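## Task

Unscrew tube 2's cap and lay it in cap nest 2, flat and open side down. Press CYCLE and leave the cap in the nest until the green lamp lights; the aspirate step runs only once. Then screw that cap back onto tube 2 until it will not turn further. Check caps 1, 3 and 4, which must stay on, and tighten any loose one until it stops. Nothing may depend on the robot holding it at the end. Release, move away (touching READY or its housing still counts as away), and press READY to finish; the job ends when READY is down. Do not press READY unless every step was done correctly.

## Robot and tools

Robot: one 6-joint arm (yam_st) with a two-finger parallel gripper. There is only one arm, so every command concerns that single gripper.

Scene layout: the decapping station holds tubes 1 to 4, numbered left to right as seen from the arm's base. The cap tray has nests 1 to 4 in the same order, plus an amber lamp (aspirate step running) and a green lamp (step finished). One housing carries two keys: CYCLE (blue) and READY (green). A key must be pushed down until it switches. Loose objects may occasionally get a brief push from outside.

Frame: the scene frame has its origin on the table top straight below the arm's base. +z is up; +y is to the left when facing along +x. The base may sit slightly tilted. Reported hand positions get less accurate at long reach.

Gripper: the fingers point along the gripper's +z axis and close along its y axis. end_effector_position is the point between the finger pads, roughly 1 cm behind the tips. Unscrewing a cap means turning it about the tube axis, done with wrist roll (range -2.094 to 2.094 rad), so several regrasps may be needed.

A row is 8 numbers: x, y, z, qw, qx, qy, qz, opening. x, y, z is an absolute target for the gripper position in metres, scene frame. qw, qx, qy, qz is an absolute target orientation as a quaternion, w first, scene frame. opening goes from -1 (closed) to +1 (fully open, 0.094 m); it is an absolute finger command, not a change. Repeat the wanted quaternion in every row instead of copying a drifted reading.

Tools:
execute_actions(actions, pictures): actions is a list holding zero or one item. An empty list only reports the state. An action is {"rows": [...], "steps": n}: 1 to 15 rows, n at most 15 (default 15), each step 1/30 s; one row per step, the last row reused if steps outnumber rows. A wait is {"steps": n} with n up to 300, counted from the previous result. A target more than 0.6 m from the last reported position along any gripper axis gets the whole call refused, and nothing moves. pictures (boolean) turns the camera images on or off.
move(target, speed): target is one row as above, an absolute pose plus opening. The hand follows a straight path there lasting 0.5 to 10 s (cut off at 10 s). speed is the path's top speed in m/s, 0.002 to 0.5, default 0.25; rotation is capped at twice that in rad/s. The opening is applied when the move starts. The path ignores obstacles; the hand can lag, stray and overshoot speed, mostly near full extension. The result adds a move: line: done (at rest near target) or off_target, moving, held, fault; plus limits (paced = pose was clipped; held = some steps blocked, after which the arm may move fast) and the distance to target.
wait(seconds): 0 to 10 s, sends nothing new.
zoom_image(camera, region): camera is cam_head_left, cam_head_right, cam_high, cam_low or cam_wrist; region is [x0, y0, x1, y1] in pixels of that 504x504 image, at most 504 by 504.
read_manual(section): only returns URDF licence texts.
finished_scene(scene): ends the current scene, given its number; irreversible.

Control behaviour: each step, the command is clipped to within 70 mm and 16 degrees of the measured pose, then damped IK runs, favouring position over orientation. After an action ends, the arm continues only to the last clipped pose, so far targets need more actions; read the reported pose before continuing. Joint friction can leave the hand up to about 31 mm off, and smaller commands may do nothing. The elbow cannot fully straighten.

Result lines: the state gives end_effector_position and end_effector_quat_wxyz. Joint positions and velocities list waist, shoulder, elbow, wrist pitch, wrist yaw, wrist roll (rad, rad/s), then pad gap (m, m/s). grip_measured is the finger opening on the command scale, possibly off by about 1 mm throughout a scene. "pose unreachable" and HELD mark steps where the clearance check altered or blocked the command. Hand target shows what the controller is driving toward. FAULT and MOTOR HOT lines report stops and heating.

Gripping: to hold something, command an opening below grip_measured; about 0.03 below is firm, less is gentler. Pads push up to roughly 50 to 62 N, harder for a moment at first contact, weaker on parts under 2 mm thick.

Avoid: pushing anything off the table (ends the scene), drops, slips, fast or hard impacts, and targets far beyond a contact, which press harder. An arm blocked by an object keeps pressing until a new command is sent. Holding loads heats motors: a warning from 75 °C, a 10 s stop at 90 °C, and at 100 °C the arm goes limp and falls. Leave every cap resting on its own, release it, and press READY last.

Each tool is called after "Call:" as a command line: name --argument value for each argument, lists and objects as JSON in quotes; but a table of rows of numbers goes row by row, as --pt "numbers of a row", without its own name.

## Session

Call:
execute_actions --actions '[]'

Scene clock: 0.00 s of 10000.00 s.
end_effector_position=(+0.2881, -0.2708, +0.1858) grip_measured=+1.000 end_effector_quat_wxyz=(+0.082, +0.829, +0.217, +0.508)
Joint positions: [-1.142  1.573  1.065 -0.446 -0.968  1.82   0.094]
Joint velocities: [-0.002 -0.012 -0.007 -0.037  0.007  0.022  0.   ]
Motor temperatures (°C, as the motors report them): [18 22 22 19 18 18]
Hand target: +0.288, -0.271, +0.186; +0.082, +0.829, +0.217, +0.508
camera_calibration (this result's frames):
cam_wrist: T_world_to_cam=[[-0.373971, 0.779149, -0.503063, 0.407329], [-0.20909, 0.457625, 0.864211, 0.0540903], [0.903564, 0.428375, -0.00822588, -0.0461089], [0, 0, 0, 1]] pos_world=[0.205301, -0.322372, 0.157787]

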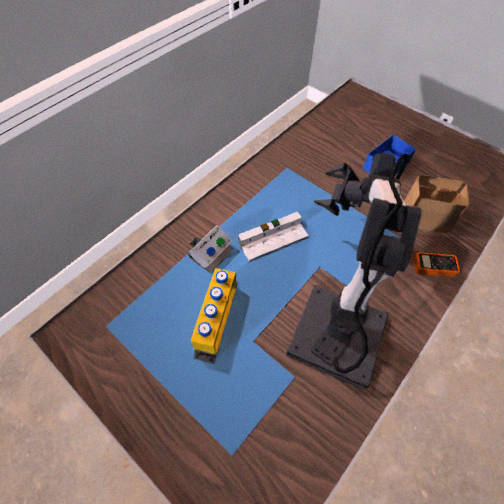

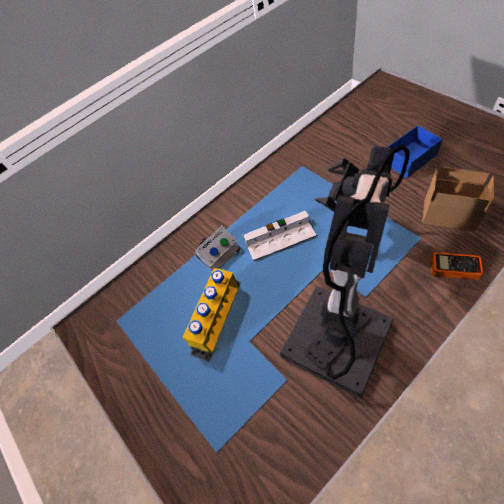

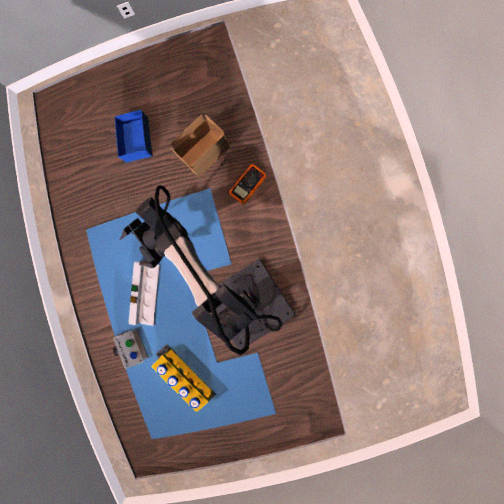

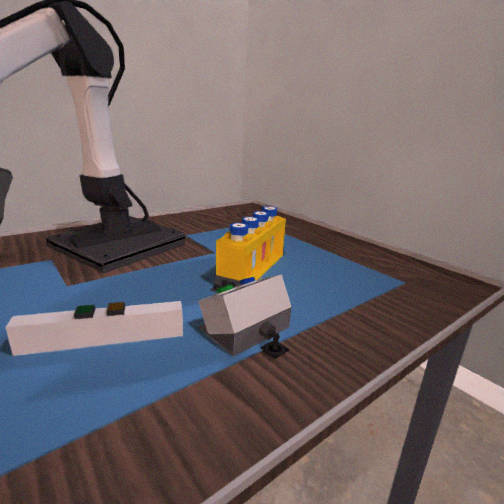

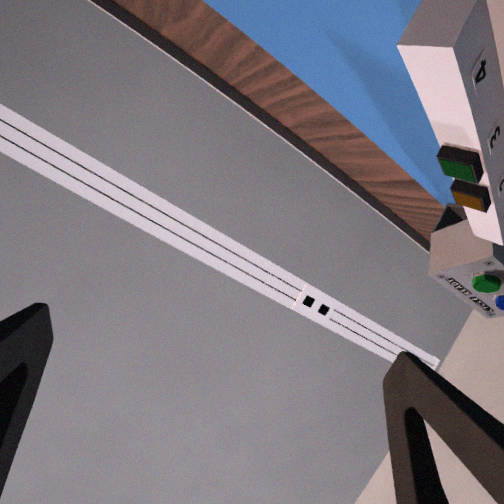

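Call:
zoom_image --camera "cam_head_left" --region '[170,200,330,360]'

Call:
zoom_image --camera "cam_head_right" --region '[170,200,330,360]'

Region (170, 200, 330, 360) of cam_head_left's 504x504 image, scaled by 3.150, with more detail than that image has.

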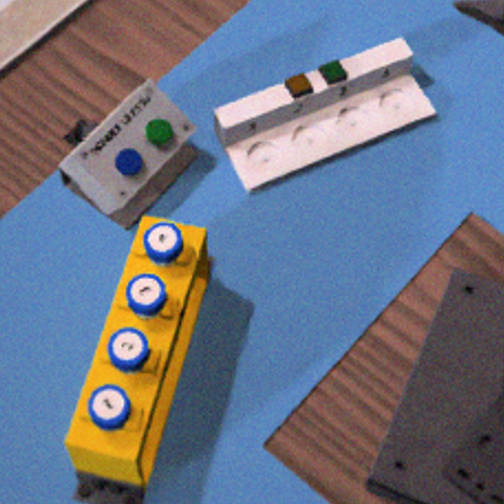

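Region (170, 200, 330, 360) of cam_head_right's 504x504 image, scaled by 3.150, with more detail than that image has.

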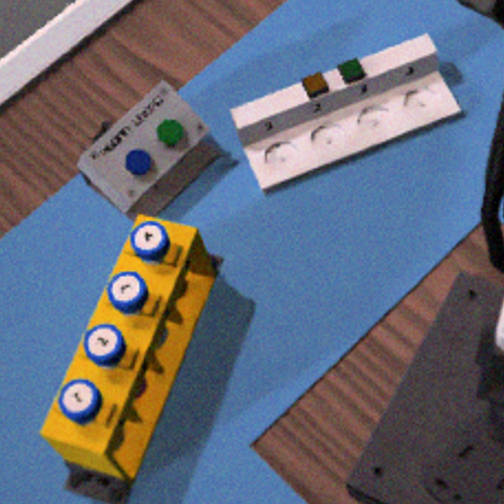

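Call:
move --target '[0.295,0.214,0.19,0,0.602,0.799,0,0.1]' --speed 0.3

Scene clock: 6.20 s of 10000.00 s.
end_effector_position=(+0.2889, +0.2177, +0.1874) grip_measured=+0.102 end_effector_quat_wxyz=(-0.004, +0.599, +0.800, -0.005)
Joint positions: [ 0.653  1.967  1.896 -1.527  0.033  1.964  0.052]
Joint velocities: [ 0.002 -0.002 -0.017 -0.022 -0.007 -0.037 -0.001]
Motor temperatures (°C, as the motors report them): [18 23 23 19 18 18]
Hand target: +0.290, +0.217, +0.189; +0.000, +0.603, +0.797, -0.009
Off the commanded pose: 0.008 m, 1 deg.
move: done
camera_calibration (this result's frames):
cam_wrist: T_world_to_cam=[[-0.880337, -0.472675, 0.0398027, 0.344836], [-0.374481, 0.744047, 0.553315, -0.12696], [-0.291153, 0.472199, -0.83202, 0.233996], [0, 0, 0, 1]] pos_world=[0.324157, 0.146967, 0.251213]

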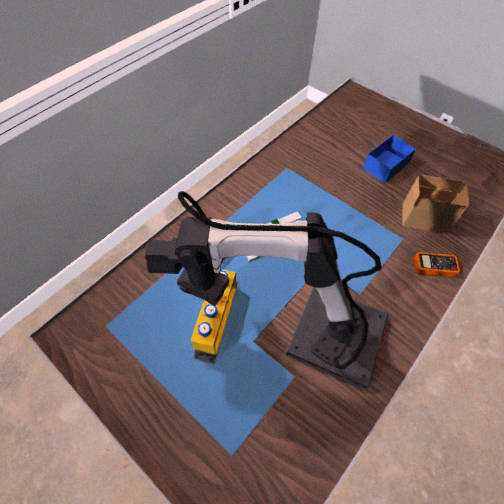

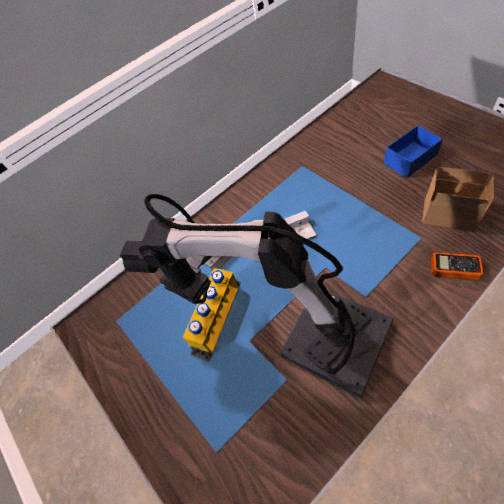

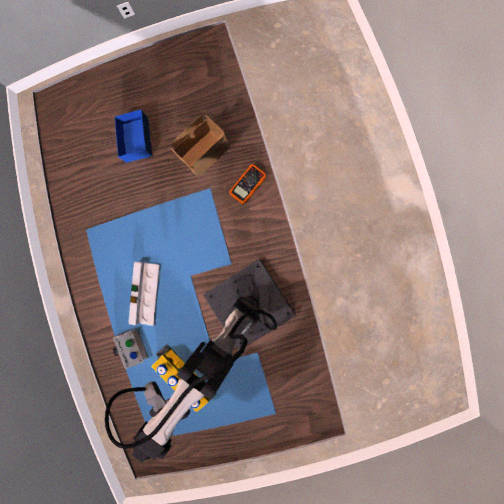

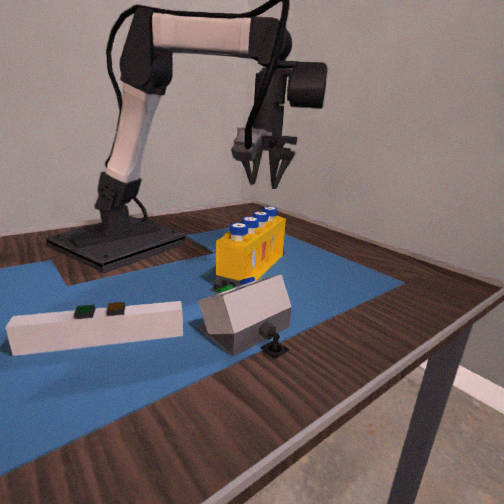

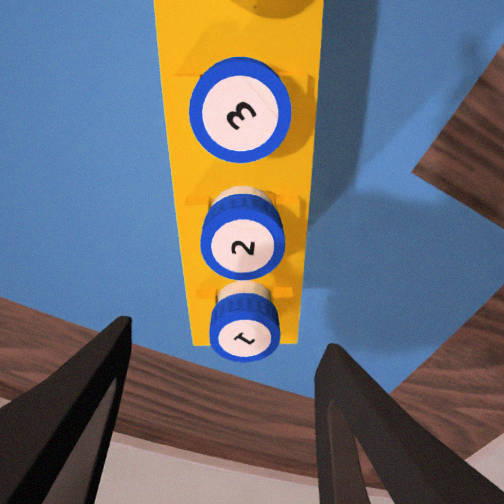

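Call:
move --target '[0.284,0.220,0.140,0,0.602,0.799,0,0.1]' --speed 0.1

Scene clock: 8.53 s of 10000.00 s.
end_effector_position=(+0.2851, +0.2171, +0.1365) grip_measured=+0.102 end_effector_quat_wxyz=(-0.005, +0.602, +0.799, -0.010)
Joint positions: [ 0.653  1.946  1.663 -1.324  0.033  1.97   0.052]
Joint velocities: [ 0.017 -0.017  0.002  0.022 -0.037 -0.081  0.001]
Motor temperatures (°C, as the motors report them): [18 24 23 19 18 18]
Hand target: +0.283, +0.219, +0.140; -0.000, +0.602, +0.799, -0.000
Off the commanded pose: 0.005 m, 1 deg.
move: done
camera_calibration (this result's frames):
cam_wrist: T_world_to_cam=[[-0.882552, -0.467677, 0.0487897, 0.341537], [-0.36655, 0.74926, 0.551588, -0.102906], [-0.294521, 0.468922, -0.832688, 0.192565], [0, 0, 0, 1]] pos_world=[0.320418, 0.146535, 0.200445]

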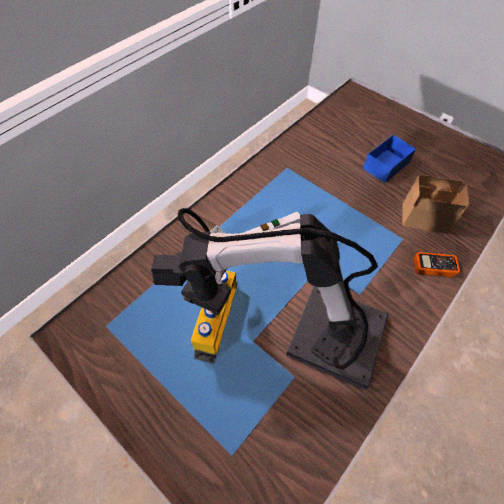

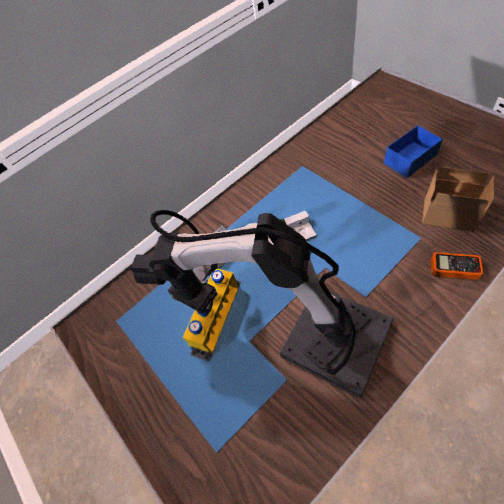

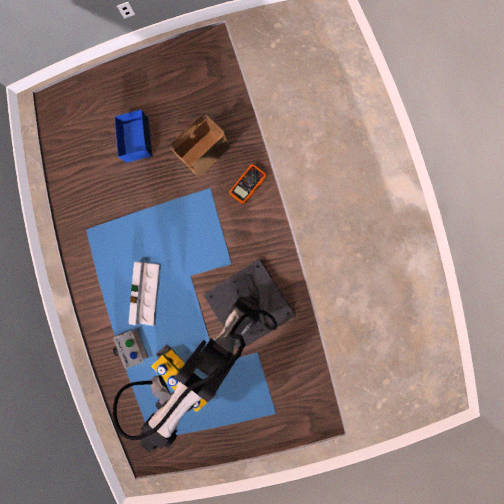

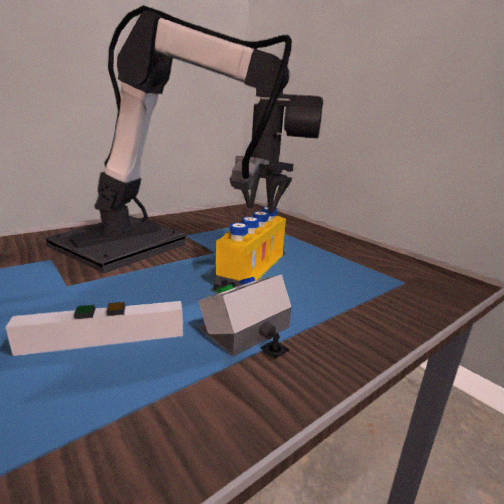

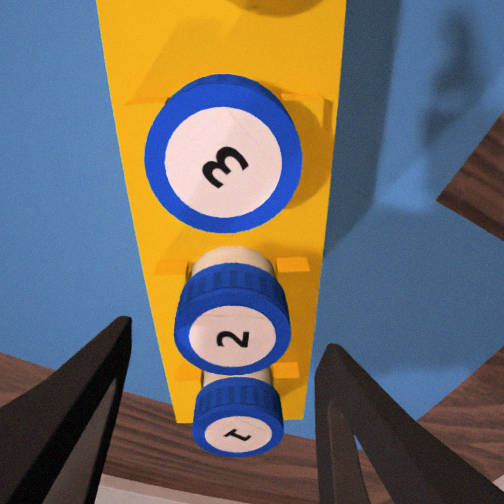

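Call:
move --target '[0.282,0.223,0.117,0,0.602,0.799,0,0.1]' --speed 0.05

Scene clock: 10.40 s of 10000.00 s.
end_effector_position=(+0.2828, +0.2212, +0.1167) grip_measured=+0.102 end_effector_quat_wxyz=(-0.004, +0.600, +0.800, -0.005)
Joint positions: [ 0.664  1.946  1.584 -1.236  0.033  1.977  0.052]
Joint velocities: [ 0.002 -0.002 -0.022  0.037  0.007 -0.007 -0.001]
Motor temperatures (°C, as the motors report them): [18 25 23 19 18 18]
Hand target: +0.282, +0.223, +0.117; -0.000, +0.602, +0.799, -0.000
Off the commanded pose: 0.002 m, 1 deg.
move: done
camera_calibration (this result's frames):
cam_wrist: T_world_to_cam=[[-0.881421, -0.470654, 0.0397805, 0.34386], [-0.372877, 0.745053, 0.553045, -0.0933075], [-0.289931, 0.472632, -0.832201, 0.171284], [0, 0, 0, 1]] pos_world=[0.317954, 0.150404, 0.180467]

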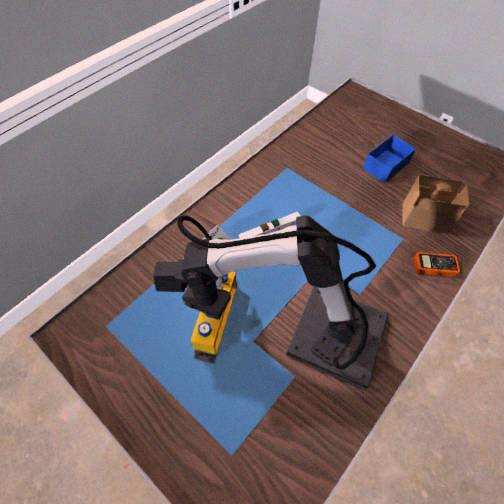

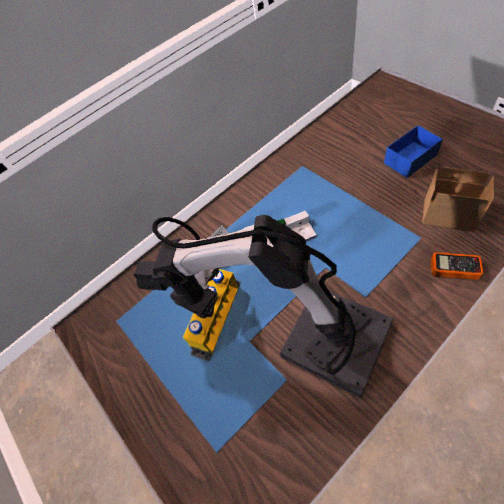

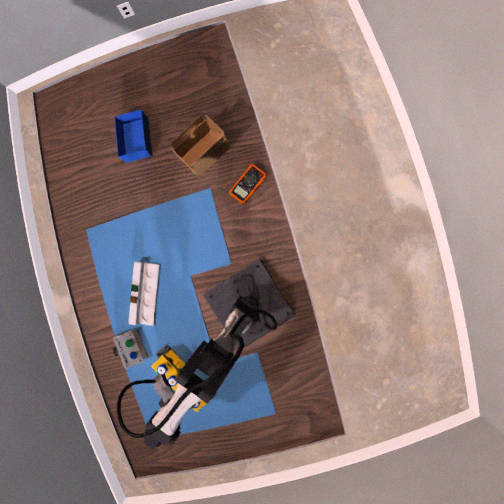

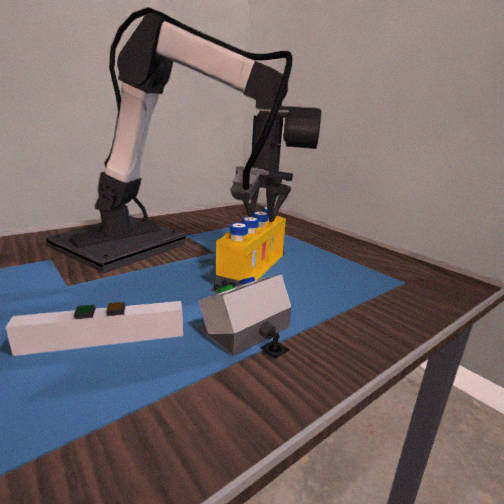

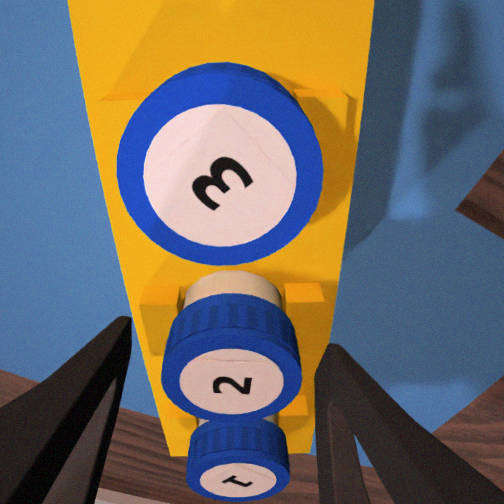

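Call:
execute_actions --actions '[{"rows":[[0.283,0.221,0.117,0,0.602,0.799,0,-0.34]],"steps":15}]' --pictures false

Scene clock: 11.40 s of 10000.00 s.
end_effector_position=(+0.2821, +0.2210, +0.1164) grip_measured=-0.309 end_effector_quat_wxyz=(-0.005, +0.600, +0.800, -0.006)
Joint positions: [ 0.664  1.946  1.583 -1.238  0.031  1.977  0.032]
Joint velocities: [ 0.002 -0.002 -0.002 -0.007 -0.051  0.007  0.   ]
Motor temperatures (°C, as the motors report them): [18 25 23 19 18 18]
Hand target: +0.283, +0.221, +0.117; -0.000, +0.602, +0.799, -0.000
Off the commanded pose: 0.001 m, 1 deg.
Steps of this call (steps 1 to 15: nothing new was sent; steps 16 to 30: all 15 steps of this action). Readings (end_effector_position):
16: (+0.2831, +0.2214, +0.1167)
17: (+0.2826, +0.2213, +0.1167)
19: (+0.2821, +0.2210, +0.1164)
23: (+0.2821, +0.2210, +0.1165)
30: the state above

Call:
move --target '[0.283,0.221,0.118,0,-0.3256,0.9455,0,-0.34]' --speed 0.5

Call:
move --target '[0.283,0.221,0.119,0,-0.9659,0.2588,0,-0.34]' --speed 0.5

Scene clock: 15.10 s of 10000.00 s.
end_effector_position=(+0.2817, +0.2198, +0.1171) grip_measured=-0.310 end_effector_quat_wxyz=(-0.009, -0.316, +0.949, -0.002)
Joint positions: [ 0.664  1.944  1.583 -1.242  0.035  0.045  0.032]
Joint velocities: [ 0.012 -0.022 -0.007  0.007 -0.007 -0.066  0.001]
Motor temperatures (°C, as the motors report them): [18 26 24 19 18 18]
Hand target: +0.283, +0.221, +0.118; -0.000, -0.325, +0.946, -0.000
Off the commanded pose: 0.002 m, 2 deg.
move: done
camera_calibration (this result's frames):
cam_wrist: T_world_to_cam=[[0.752172, -0.658613, 0.0215714, -0.0745484], [-0.552321, -0.612251, 0.565765, 0.25446], [-0.359413, -0.437468, -0.824284, 0.390602], [0, 0, 0, 1]] pos_world=[0.337005, 0.277571, 0.17961]

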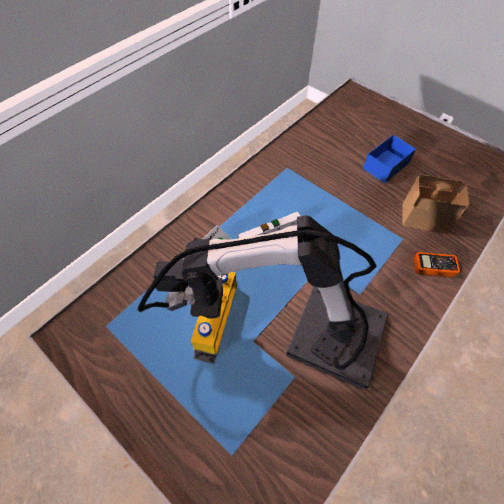

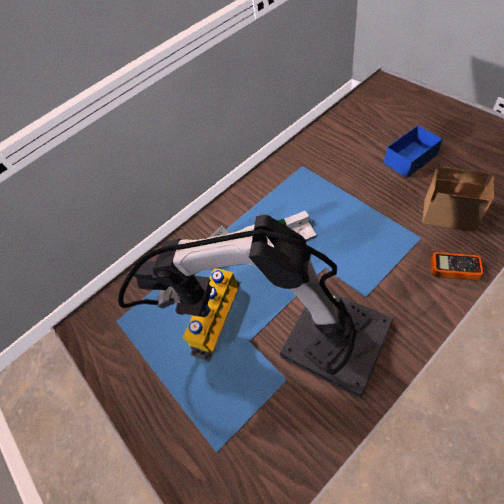

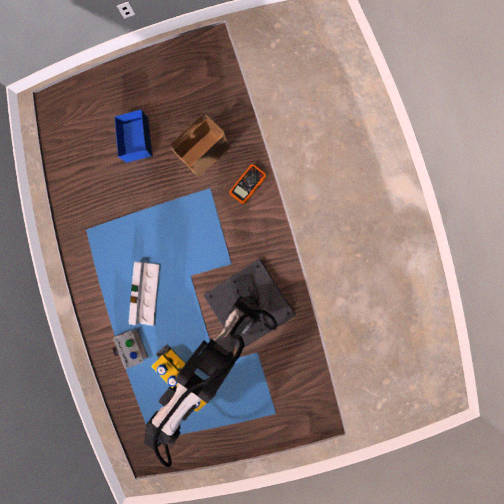

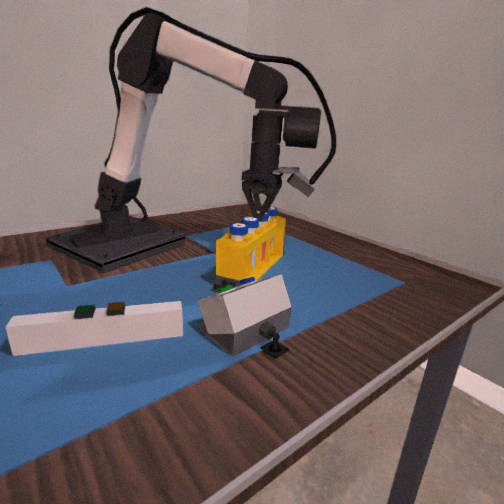

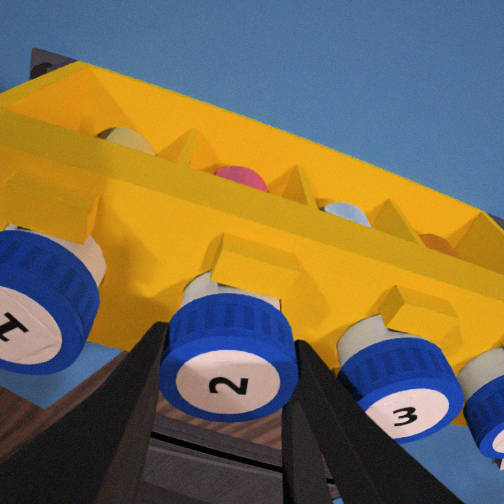

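Scene clock: 17.83 s of 10000.00 s.
end_effector_position=(+0.2830, +0.2197, +0.1180) grip_measured=-0.311 end_effector_quat_wxyz=(+0.006, +0.964, -0.267, -0.001)
Joint positions: [ 0.666  1.941  1.583 -1.239  0.043 -1.911  0.032]
Joint velocities: [-0.012 -0.002 -0.007 -0.022 -0.022  0.051 -0.   ]
Motor temperatures (°C, as the motors report them): [18 27 24 19 18 18]
Hand target: +0.283, +0.221, +0.119; +0.000, +0.966, -0.259, +0.000
Off the commanded pose: 0.002 m, 1 deg.
move: done
camera_calibration (this result's frames):
cam_wrist: T_world_to_cam=[[0.326348, 0.945141, 0.0143198, -0.306578], [0.78635, -0.279863, 0.550754, -0.195451], [0.524548, -0.168477, -0.834545, 0.0837656], [0, 0, 0, 1]] pos_world=[0.209805, 0.249172, 0.181942]

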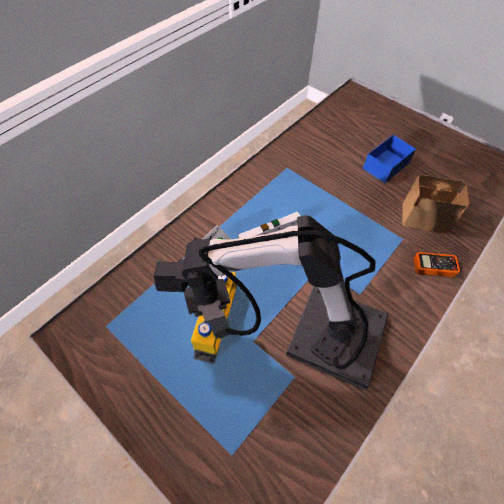

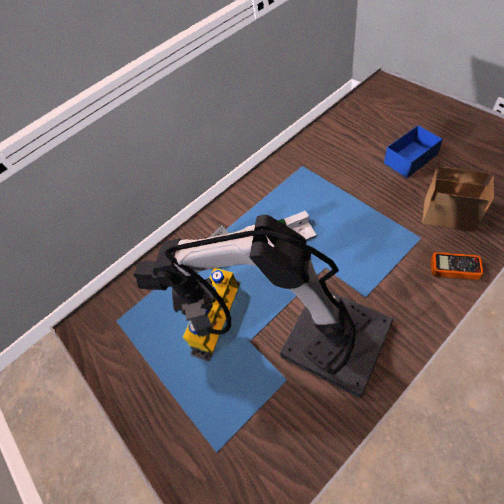

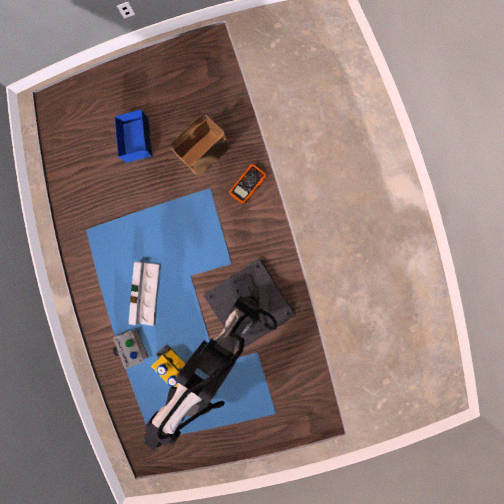

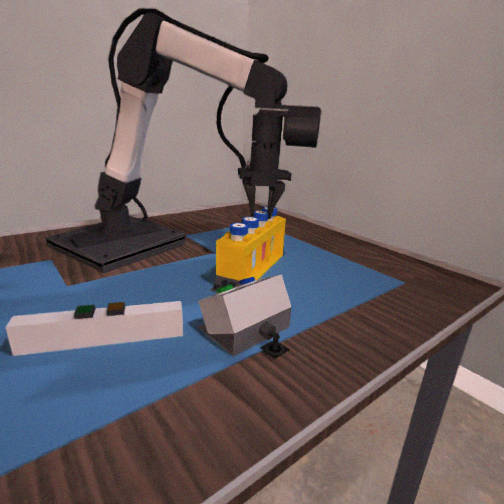

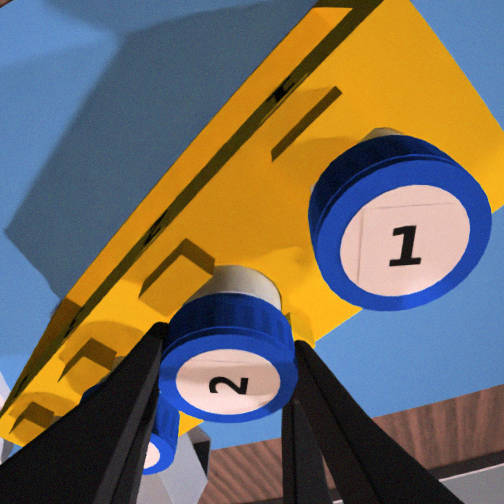

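Call:
execute_actions --actions '[{"rows":[[0.2825,0.2202,0.119,0,-0.9659,0.2588,0,-0.08]],"steps":6}]' --pictures false

Call:
move --target '[0.2825,0.2202,0.125,0,0.1736,0.9848,0,-0.08]' --speed 0.5

Scene clock: 19.10 s of 10000.00 s.
end_effector_position=(+0.2832, +0.2199, +0.1184) grip_measured=-0.082 end_effector_quat_wxyz=(+0.005, +0.965, -0.264, -0.000)
Joint positions: [ 0.666  1.94   1.583 -1.238  0.043 -1.917  0.043]
Joint velocities: [-0.022 -0.007  0.007  0.007  0.081  0.11   0.001]
Motor temperatures (°C, as the motors report them): [18 27 24 19 18 18]
Hand target: +0.283, +0.220, +0.119; -0.000, +0.966, -0.259, +0.000
Off the commanded pose: 0.001 m, 1 deg.
Steps of this call (steps 1 to 32: nothing new was sent; steps 33 to 38: all 6 steps of this action). Readings (end_effector_position):
33: (+0.2831, +0.2198, +0.1184)
34: (+0.2831, +0.2198, +0.1184)
36: (+0.2831, +0.2198, +0.1184)
38: the state above

Scene clock: 23.03 s of 10000.00 s.
end_effector_position=(+0.2822, +0.2206, +0.1184) grip_measured=-0.082 end_effector_quat_wxyz=(-0.004, +0.167, +0.986, -0.003)
Joint positions: [ 0.666  1.94   1.583 -1.239  0.036  1.026  0.043]
Joint velocities: [-0.022  0.007 -0.007  0.007  0.007  0.022 -0.002]
Motor temperatures (°C, as the motors report them): [18 28 24 19 18 18]
Hand target: +0.283, +0.220, +0.125; +0.000, +0.174, +0.985, +0.000
Off the commanded pose: 0.007 m, 1 deg.
move: done
camera_calibration (this result's frames):
cam_wrist: T_world_to_cam=[[-0.127633, -0.991256, 0.0334757, 0.245859], [-0.820305, 0.124473, 0.558216, 0.168522], [-0.557502, 0.0437867, -0.82902, 0.342527], [0, 0, 0, 1]] pos_world=[0.360579, 0.207735, 0.181659]

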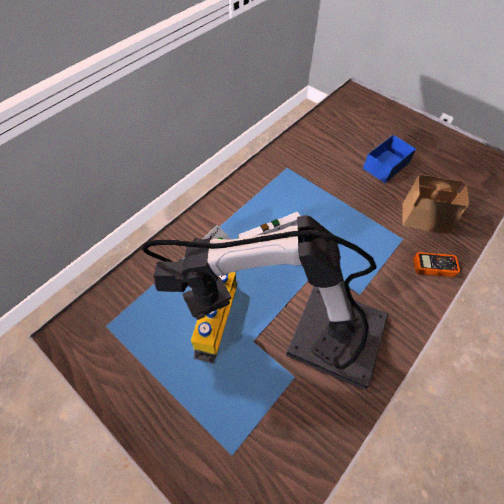

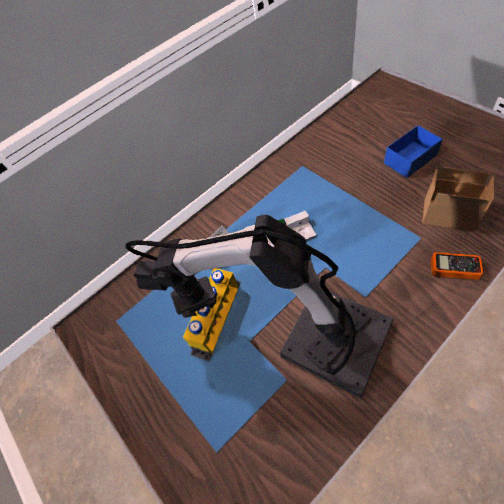

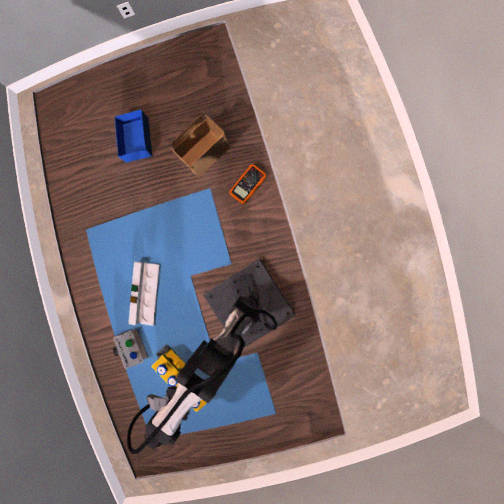

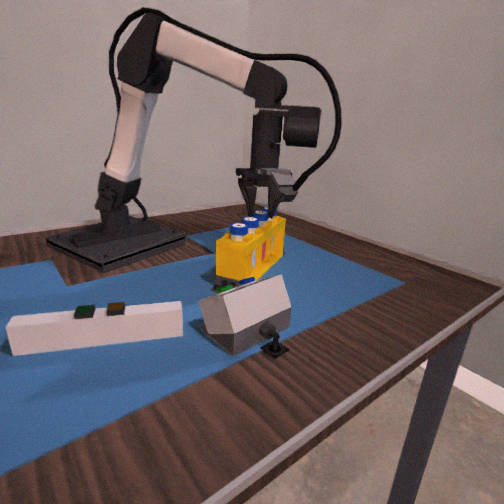

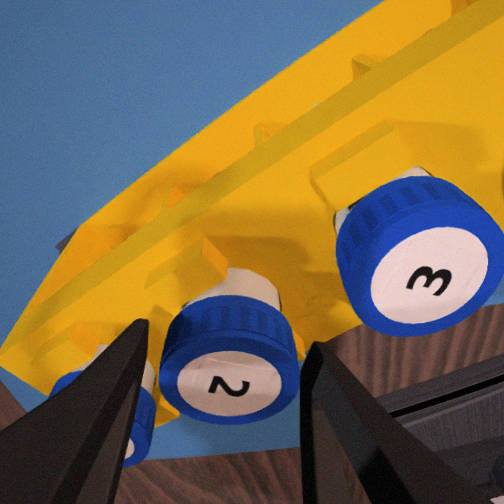

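Call:
execute_actions --actions '[{"rows":[[0.2825,0.2202,0.131,0,0.1736,0.9848,0,-0.08]],"steps":12}]' --pictures false

Scene clock: 23.90 s of 10000.00 s.
end_effector_position=(+0.2810, +0.2195, +0.1217) grip_measured=-0.082 end_effector_quat_wxyz=(-0.006, +0.168, +0.986, -0.006)
Joint positions: [ 0.666  1.94   1.596 -1.26   0.036  1.029  0.043]
Joint velocities: [-0.027  0.012  0.012 -0.007  0.037 -0.051 -0.   ]
Motor temperatures (°C, as the motors report them): [18 28 24 19 18 18]
Hand target: +0.283, +0.220, +0.131; -0.000, +0.174, +0.985, +0.000
Off the commanded pose: 0.009 m, 1 deg.
Steps of this call (steps 1 to 14: nothing new was sent; steps 15 to 26: all 12 steps of this action). Readings (end_effector_position):
15: (+0.2820, +0.2204, +0.1188)
16: (+0.2818, +0.2202, +0.1195)
18: (+0.2820, +0.2203, +0.1211)
22: (+0.2816, +0.2200, +0.1217)
26: the state above

Call:
execute_actions --actions '[{"rows":[[0.2845,0.2217,0.133,0,0.1736,0.9848,0,-0.08]],"steps":12}]' --pictures false

Scene clock: 24.93 s of 10000.00 s.
end_effector_position=(+0.2834, +0.2211, +0.1272) grip_measured=-0.082 end_effector_quat_wxyz=(-0.003, +0.169, +0.986, -0.003)
Joint positions: [ 0.666  1.94   1.618 -1.272  0.036  1.029  0.043]
Joint velocities: [ 0.002  0.007  0.002 -0.037  0.007  0.081 -0.001]
Motor temperatures (°C, as the motors report them): [18 28 25 19 18 18]
Hand target: +0.285, +0.222, +0.133; +0.000, +0.173, +0.985, +0.000
Off the commanded pose: 0.006 m, 1 deg.
Steps of this call (steps 1 to 19: nothing new was sent; steps 20 to 31: all 12 steps of this action). Readings (end_effector_position):
20: (+0.2808, +0.2193, +0.1226)
21: (+0.2813, +0.2196, +0.1236)
23: (+0.2830, +0.2209, +0.1262)
27: (+0.2837, +0.2214, +0.1272)
31: the state above

Call:
execute_actions --actions '[{"rows":[[0.2825,0.2202,0.1235,0,0.1736,0.9848,0,-0.08]],"steps":12}]' --pictures false

Scene clock: 25.80 s of 10000.00 s.
end_effector_position=(+0.2818, +0.2200, +0.1229) grip_measured=-0.082 end_effector_quat_wxyz=(-0.005, +0.168, +0.986, -0.005)
Joint positions: [ 0.666  1.94   1.601 -1.262  0.036  1.029  0.043]
Joint velocities: [ 0.007  0.002  0.007  0.022  0.022 -0.022 -0.   ]
Motor temperatures (°C, as the motors report them): [18 29 25 19 18 18]
Hand target: +0.282, +0.220, +0.124; -0.000, +0.174, +0.985, -0.000
Off the commanded pose: 0.001 m, 1 deg.
Steps of this call (steps 1 to 14: nothing new was sent; steps 15 to 26: all 12 steps of this action). Readings (end_effector_position):
15: (+0.2832, +0.2210, +0.1266)
16: (+0.2829, +0.2208, +0.1256)
18: (+0.2817, +0.2199, +0.1235)
22: (+0.2814, +0.2197, +0.1229)
26: the state above

Call:
execute_actions --actions '[{"rows":[[0.2825,0.2202,0.1235,0,0.1736,0.9848,0,-0.34]],"steps":8}]' --pictures false

Call:
move --target '[0.2825,0.2202,0.130,0,-0.9659,0.2588,0,-0.34]' --speed 0.5

Call:
move --target '[0.2825,0.2202,0.145,0,-0.9659,0.2588,0,-0.34]' --speed 0.03

Scene clock: 26.87 s of 10000.00 s.
end_effector_position=(+0.2820, +0.2203, +0.1229) grip_measured=-0.315 end_effector_quat_wxyz=(-0.005, +0.169, +0.986, -0.004)
Joint positions: [ 0.666  1.94   1.601 -1.26   0.036  1.029  0.032]
Joint velocities: [-0.012  0.002  0.022 -0.051 -0.022  0.037 -0.   ]
Motor temperatures (°C, as the motors report them): [18 29 25 19 18 18]
Hand target: +0.282, +0.220, +0.124; -0.000, +0.174, +0.985, -0.000
Off the commanded pose: 0.001 m, 1 deg.
Steps of this call (steps 1 to 24: nothing new was sent; steps 25 to 32: all 8 steps of this action). Readings (end_effector_position):
25: (+0.2820, +0.2202, +0.1229)
26: (+0.2820, +0.2202, +0.1229)
28: (+0.2820, +0.2203, +0.1229)
32: the state above

Scene clock: 30.80 s of 10000.00 s.
end_effector_position=(+0.2828, +0.2203, +0.1235) grip_measured=-0.315 end_effector_quat_wxyz=(+0.004, +0.964, -0.266, -0.002)
Joint positions: [ 0.666  1.938  1.601 -1.258  0.038 -1.913  0.032]
Joint velocities: [ 0.022 -0.007 -0.007 -0.022 -0.066  0.007  0.   ]
Motor temperatures (°C, as the motors report them): [18 30 25 19 18 18]
Hand target: +0.283, +0.220, +0.130; +0.000, +0.966, -0.259, +0.000
Off the commanded pose: 0.007 m, 1 deg.
move: done
camera_calibration (this result's frames):
cam_wrist: T_world_to_cam=[[0.324689, 0.945637, 0.0186627, -0.307388], [0.78749, -0.281212, 0.548433, -0.19795], [0.523866, -0.163373, -0.835986, 0.0878134], [0, 0, 0, 1]] pos_world=[0.209686, 0.249358, 0.18771]

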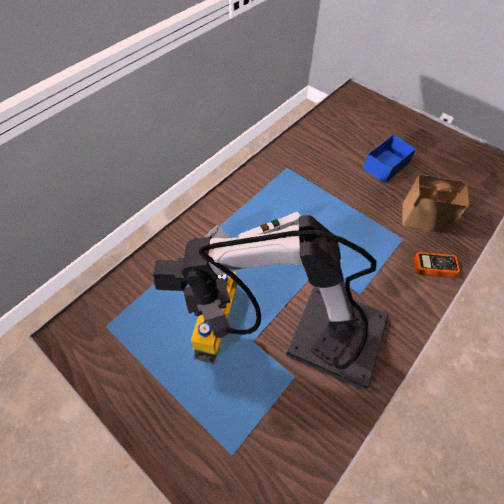

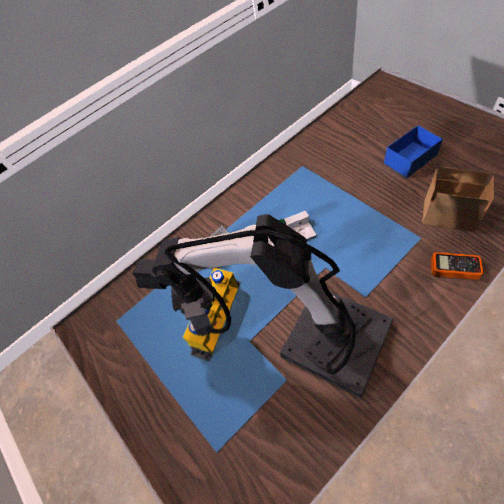

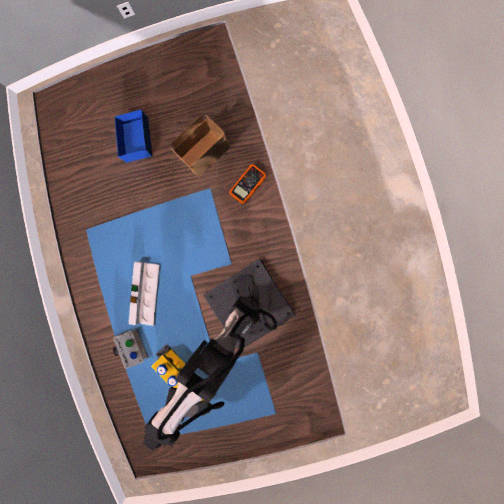

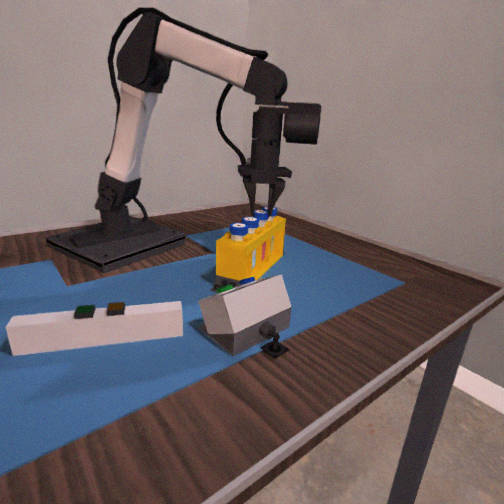

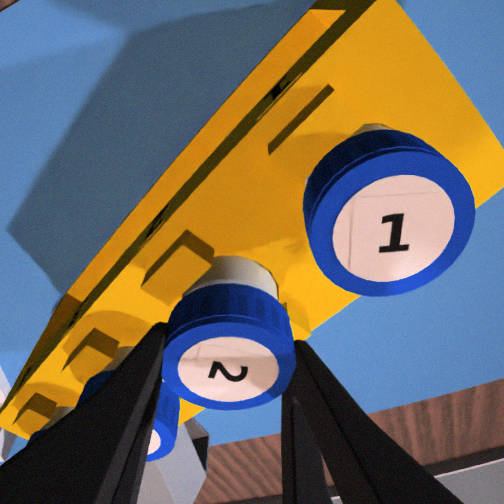

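Scene clock: 31.77 s of 10000.00 s.
end_effector_position=(+0.2828, +0.2197, +0.1360) grip_measured=-0.315 end_effector_quat_wxyz=(+0.006, +0.964, -0.265, -0.004)
Joint positions: [ 0.666  1.938  1.65  -1.312  0.038 -1.915  0.032]
Joint velocities: [-0.007 -0.012  0.002 -0.007 -0.007  0.037 -0.   ]
Motor temperatures (°C, as the motors report them): [18 30 25 19 18 18]
Hand target: +0.283, +0.220, +0.145; +0.000, +0.966, -0.259, +0.000
Off the commanded pose: 0.009 m, 1 deg.
move: done
camera_calibration (this result's frames):
cam_wrist: T_world_to_cam=[[0.322421, 0.946481, 0.014778, -0.306044], [0.790119, -0.277688, 0.546444, -0.206207], [0.521303, -0.164509, -0.837365, 0.0993266], [0, 0, 0, 1]] pos_world=[0.209824, 0.248743, 0.200376]

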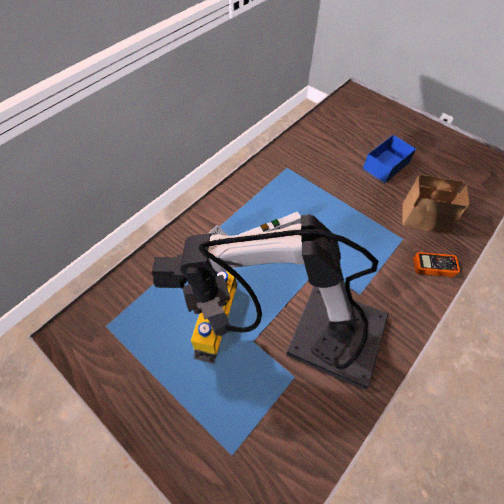

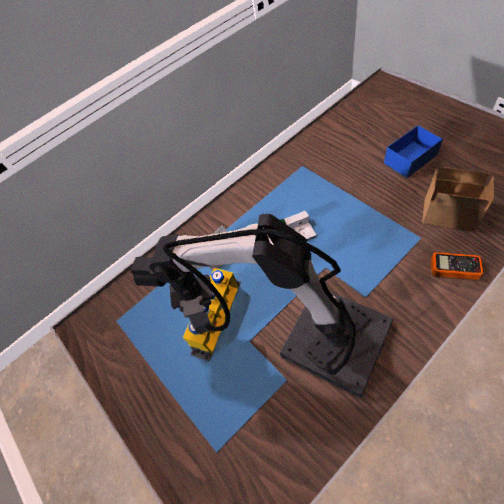

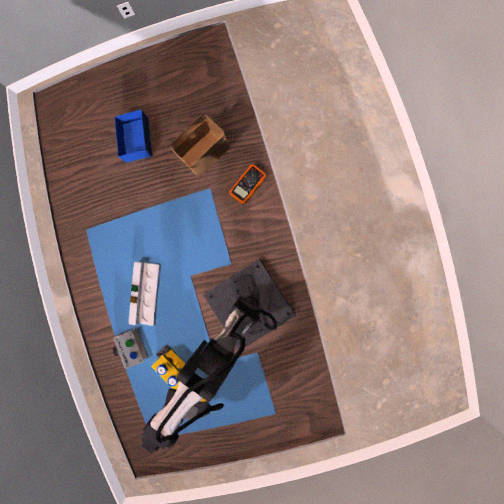

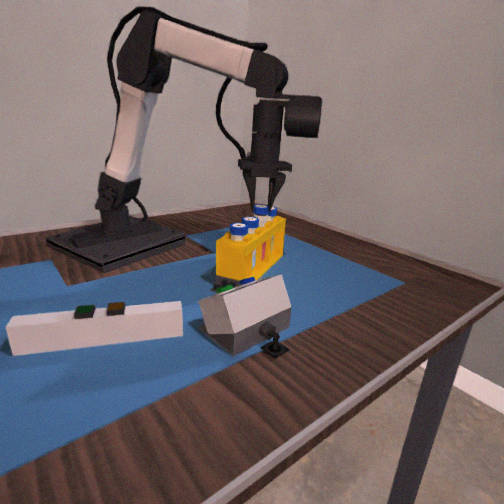

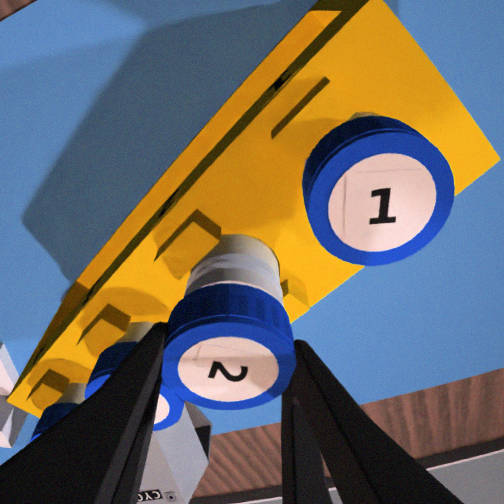

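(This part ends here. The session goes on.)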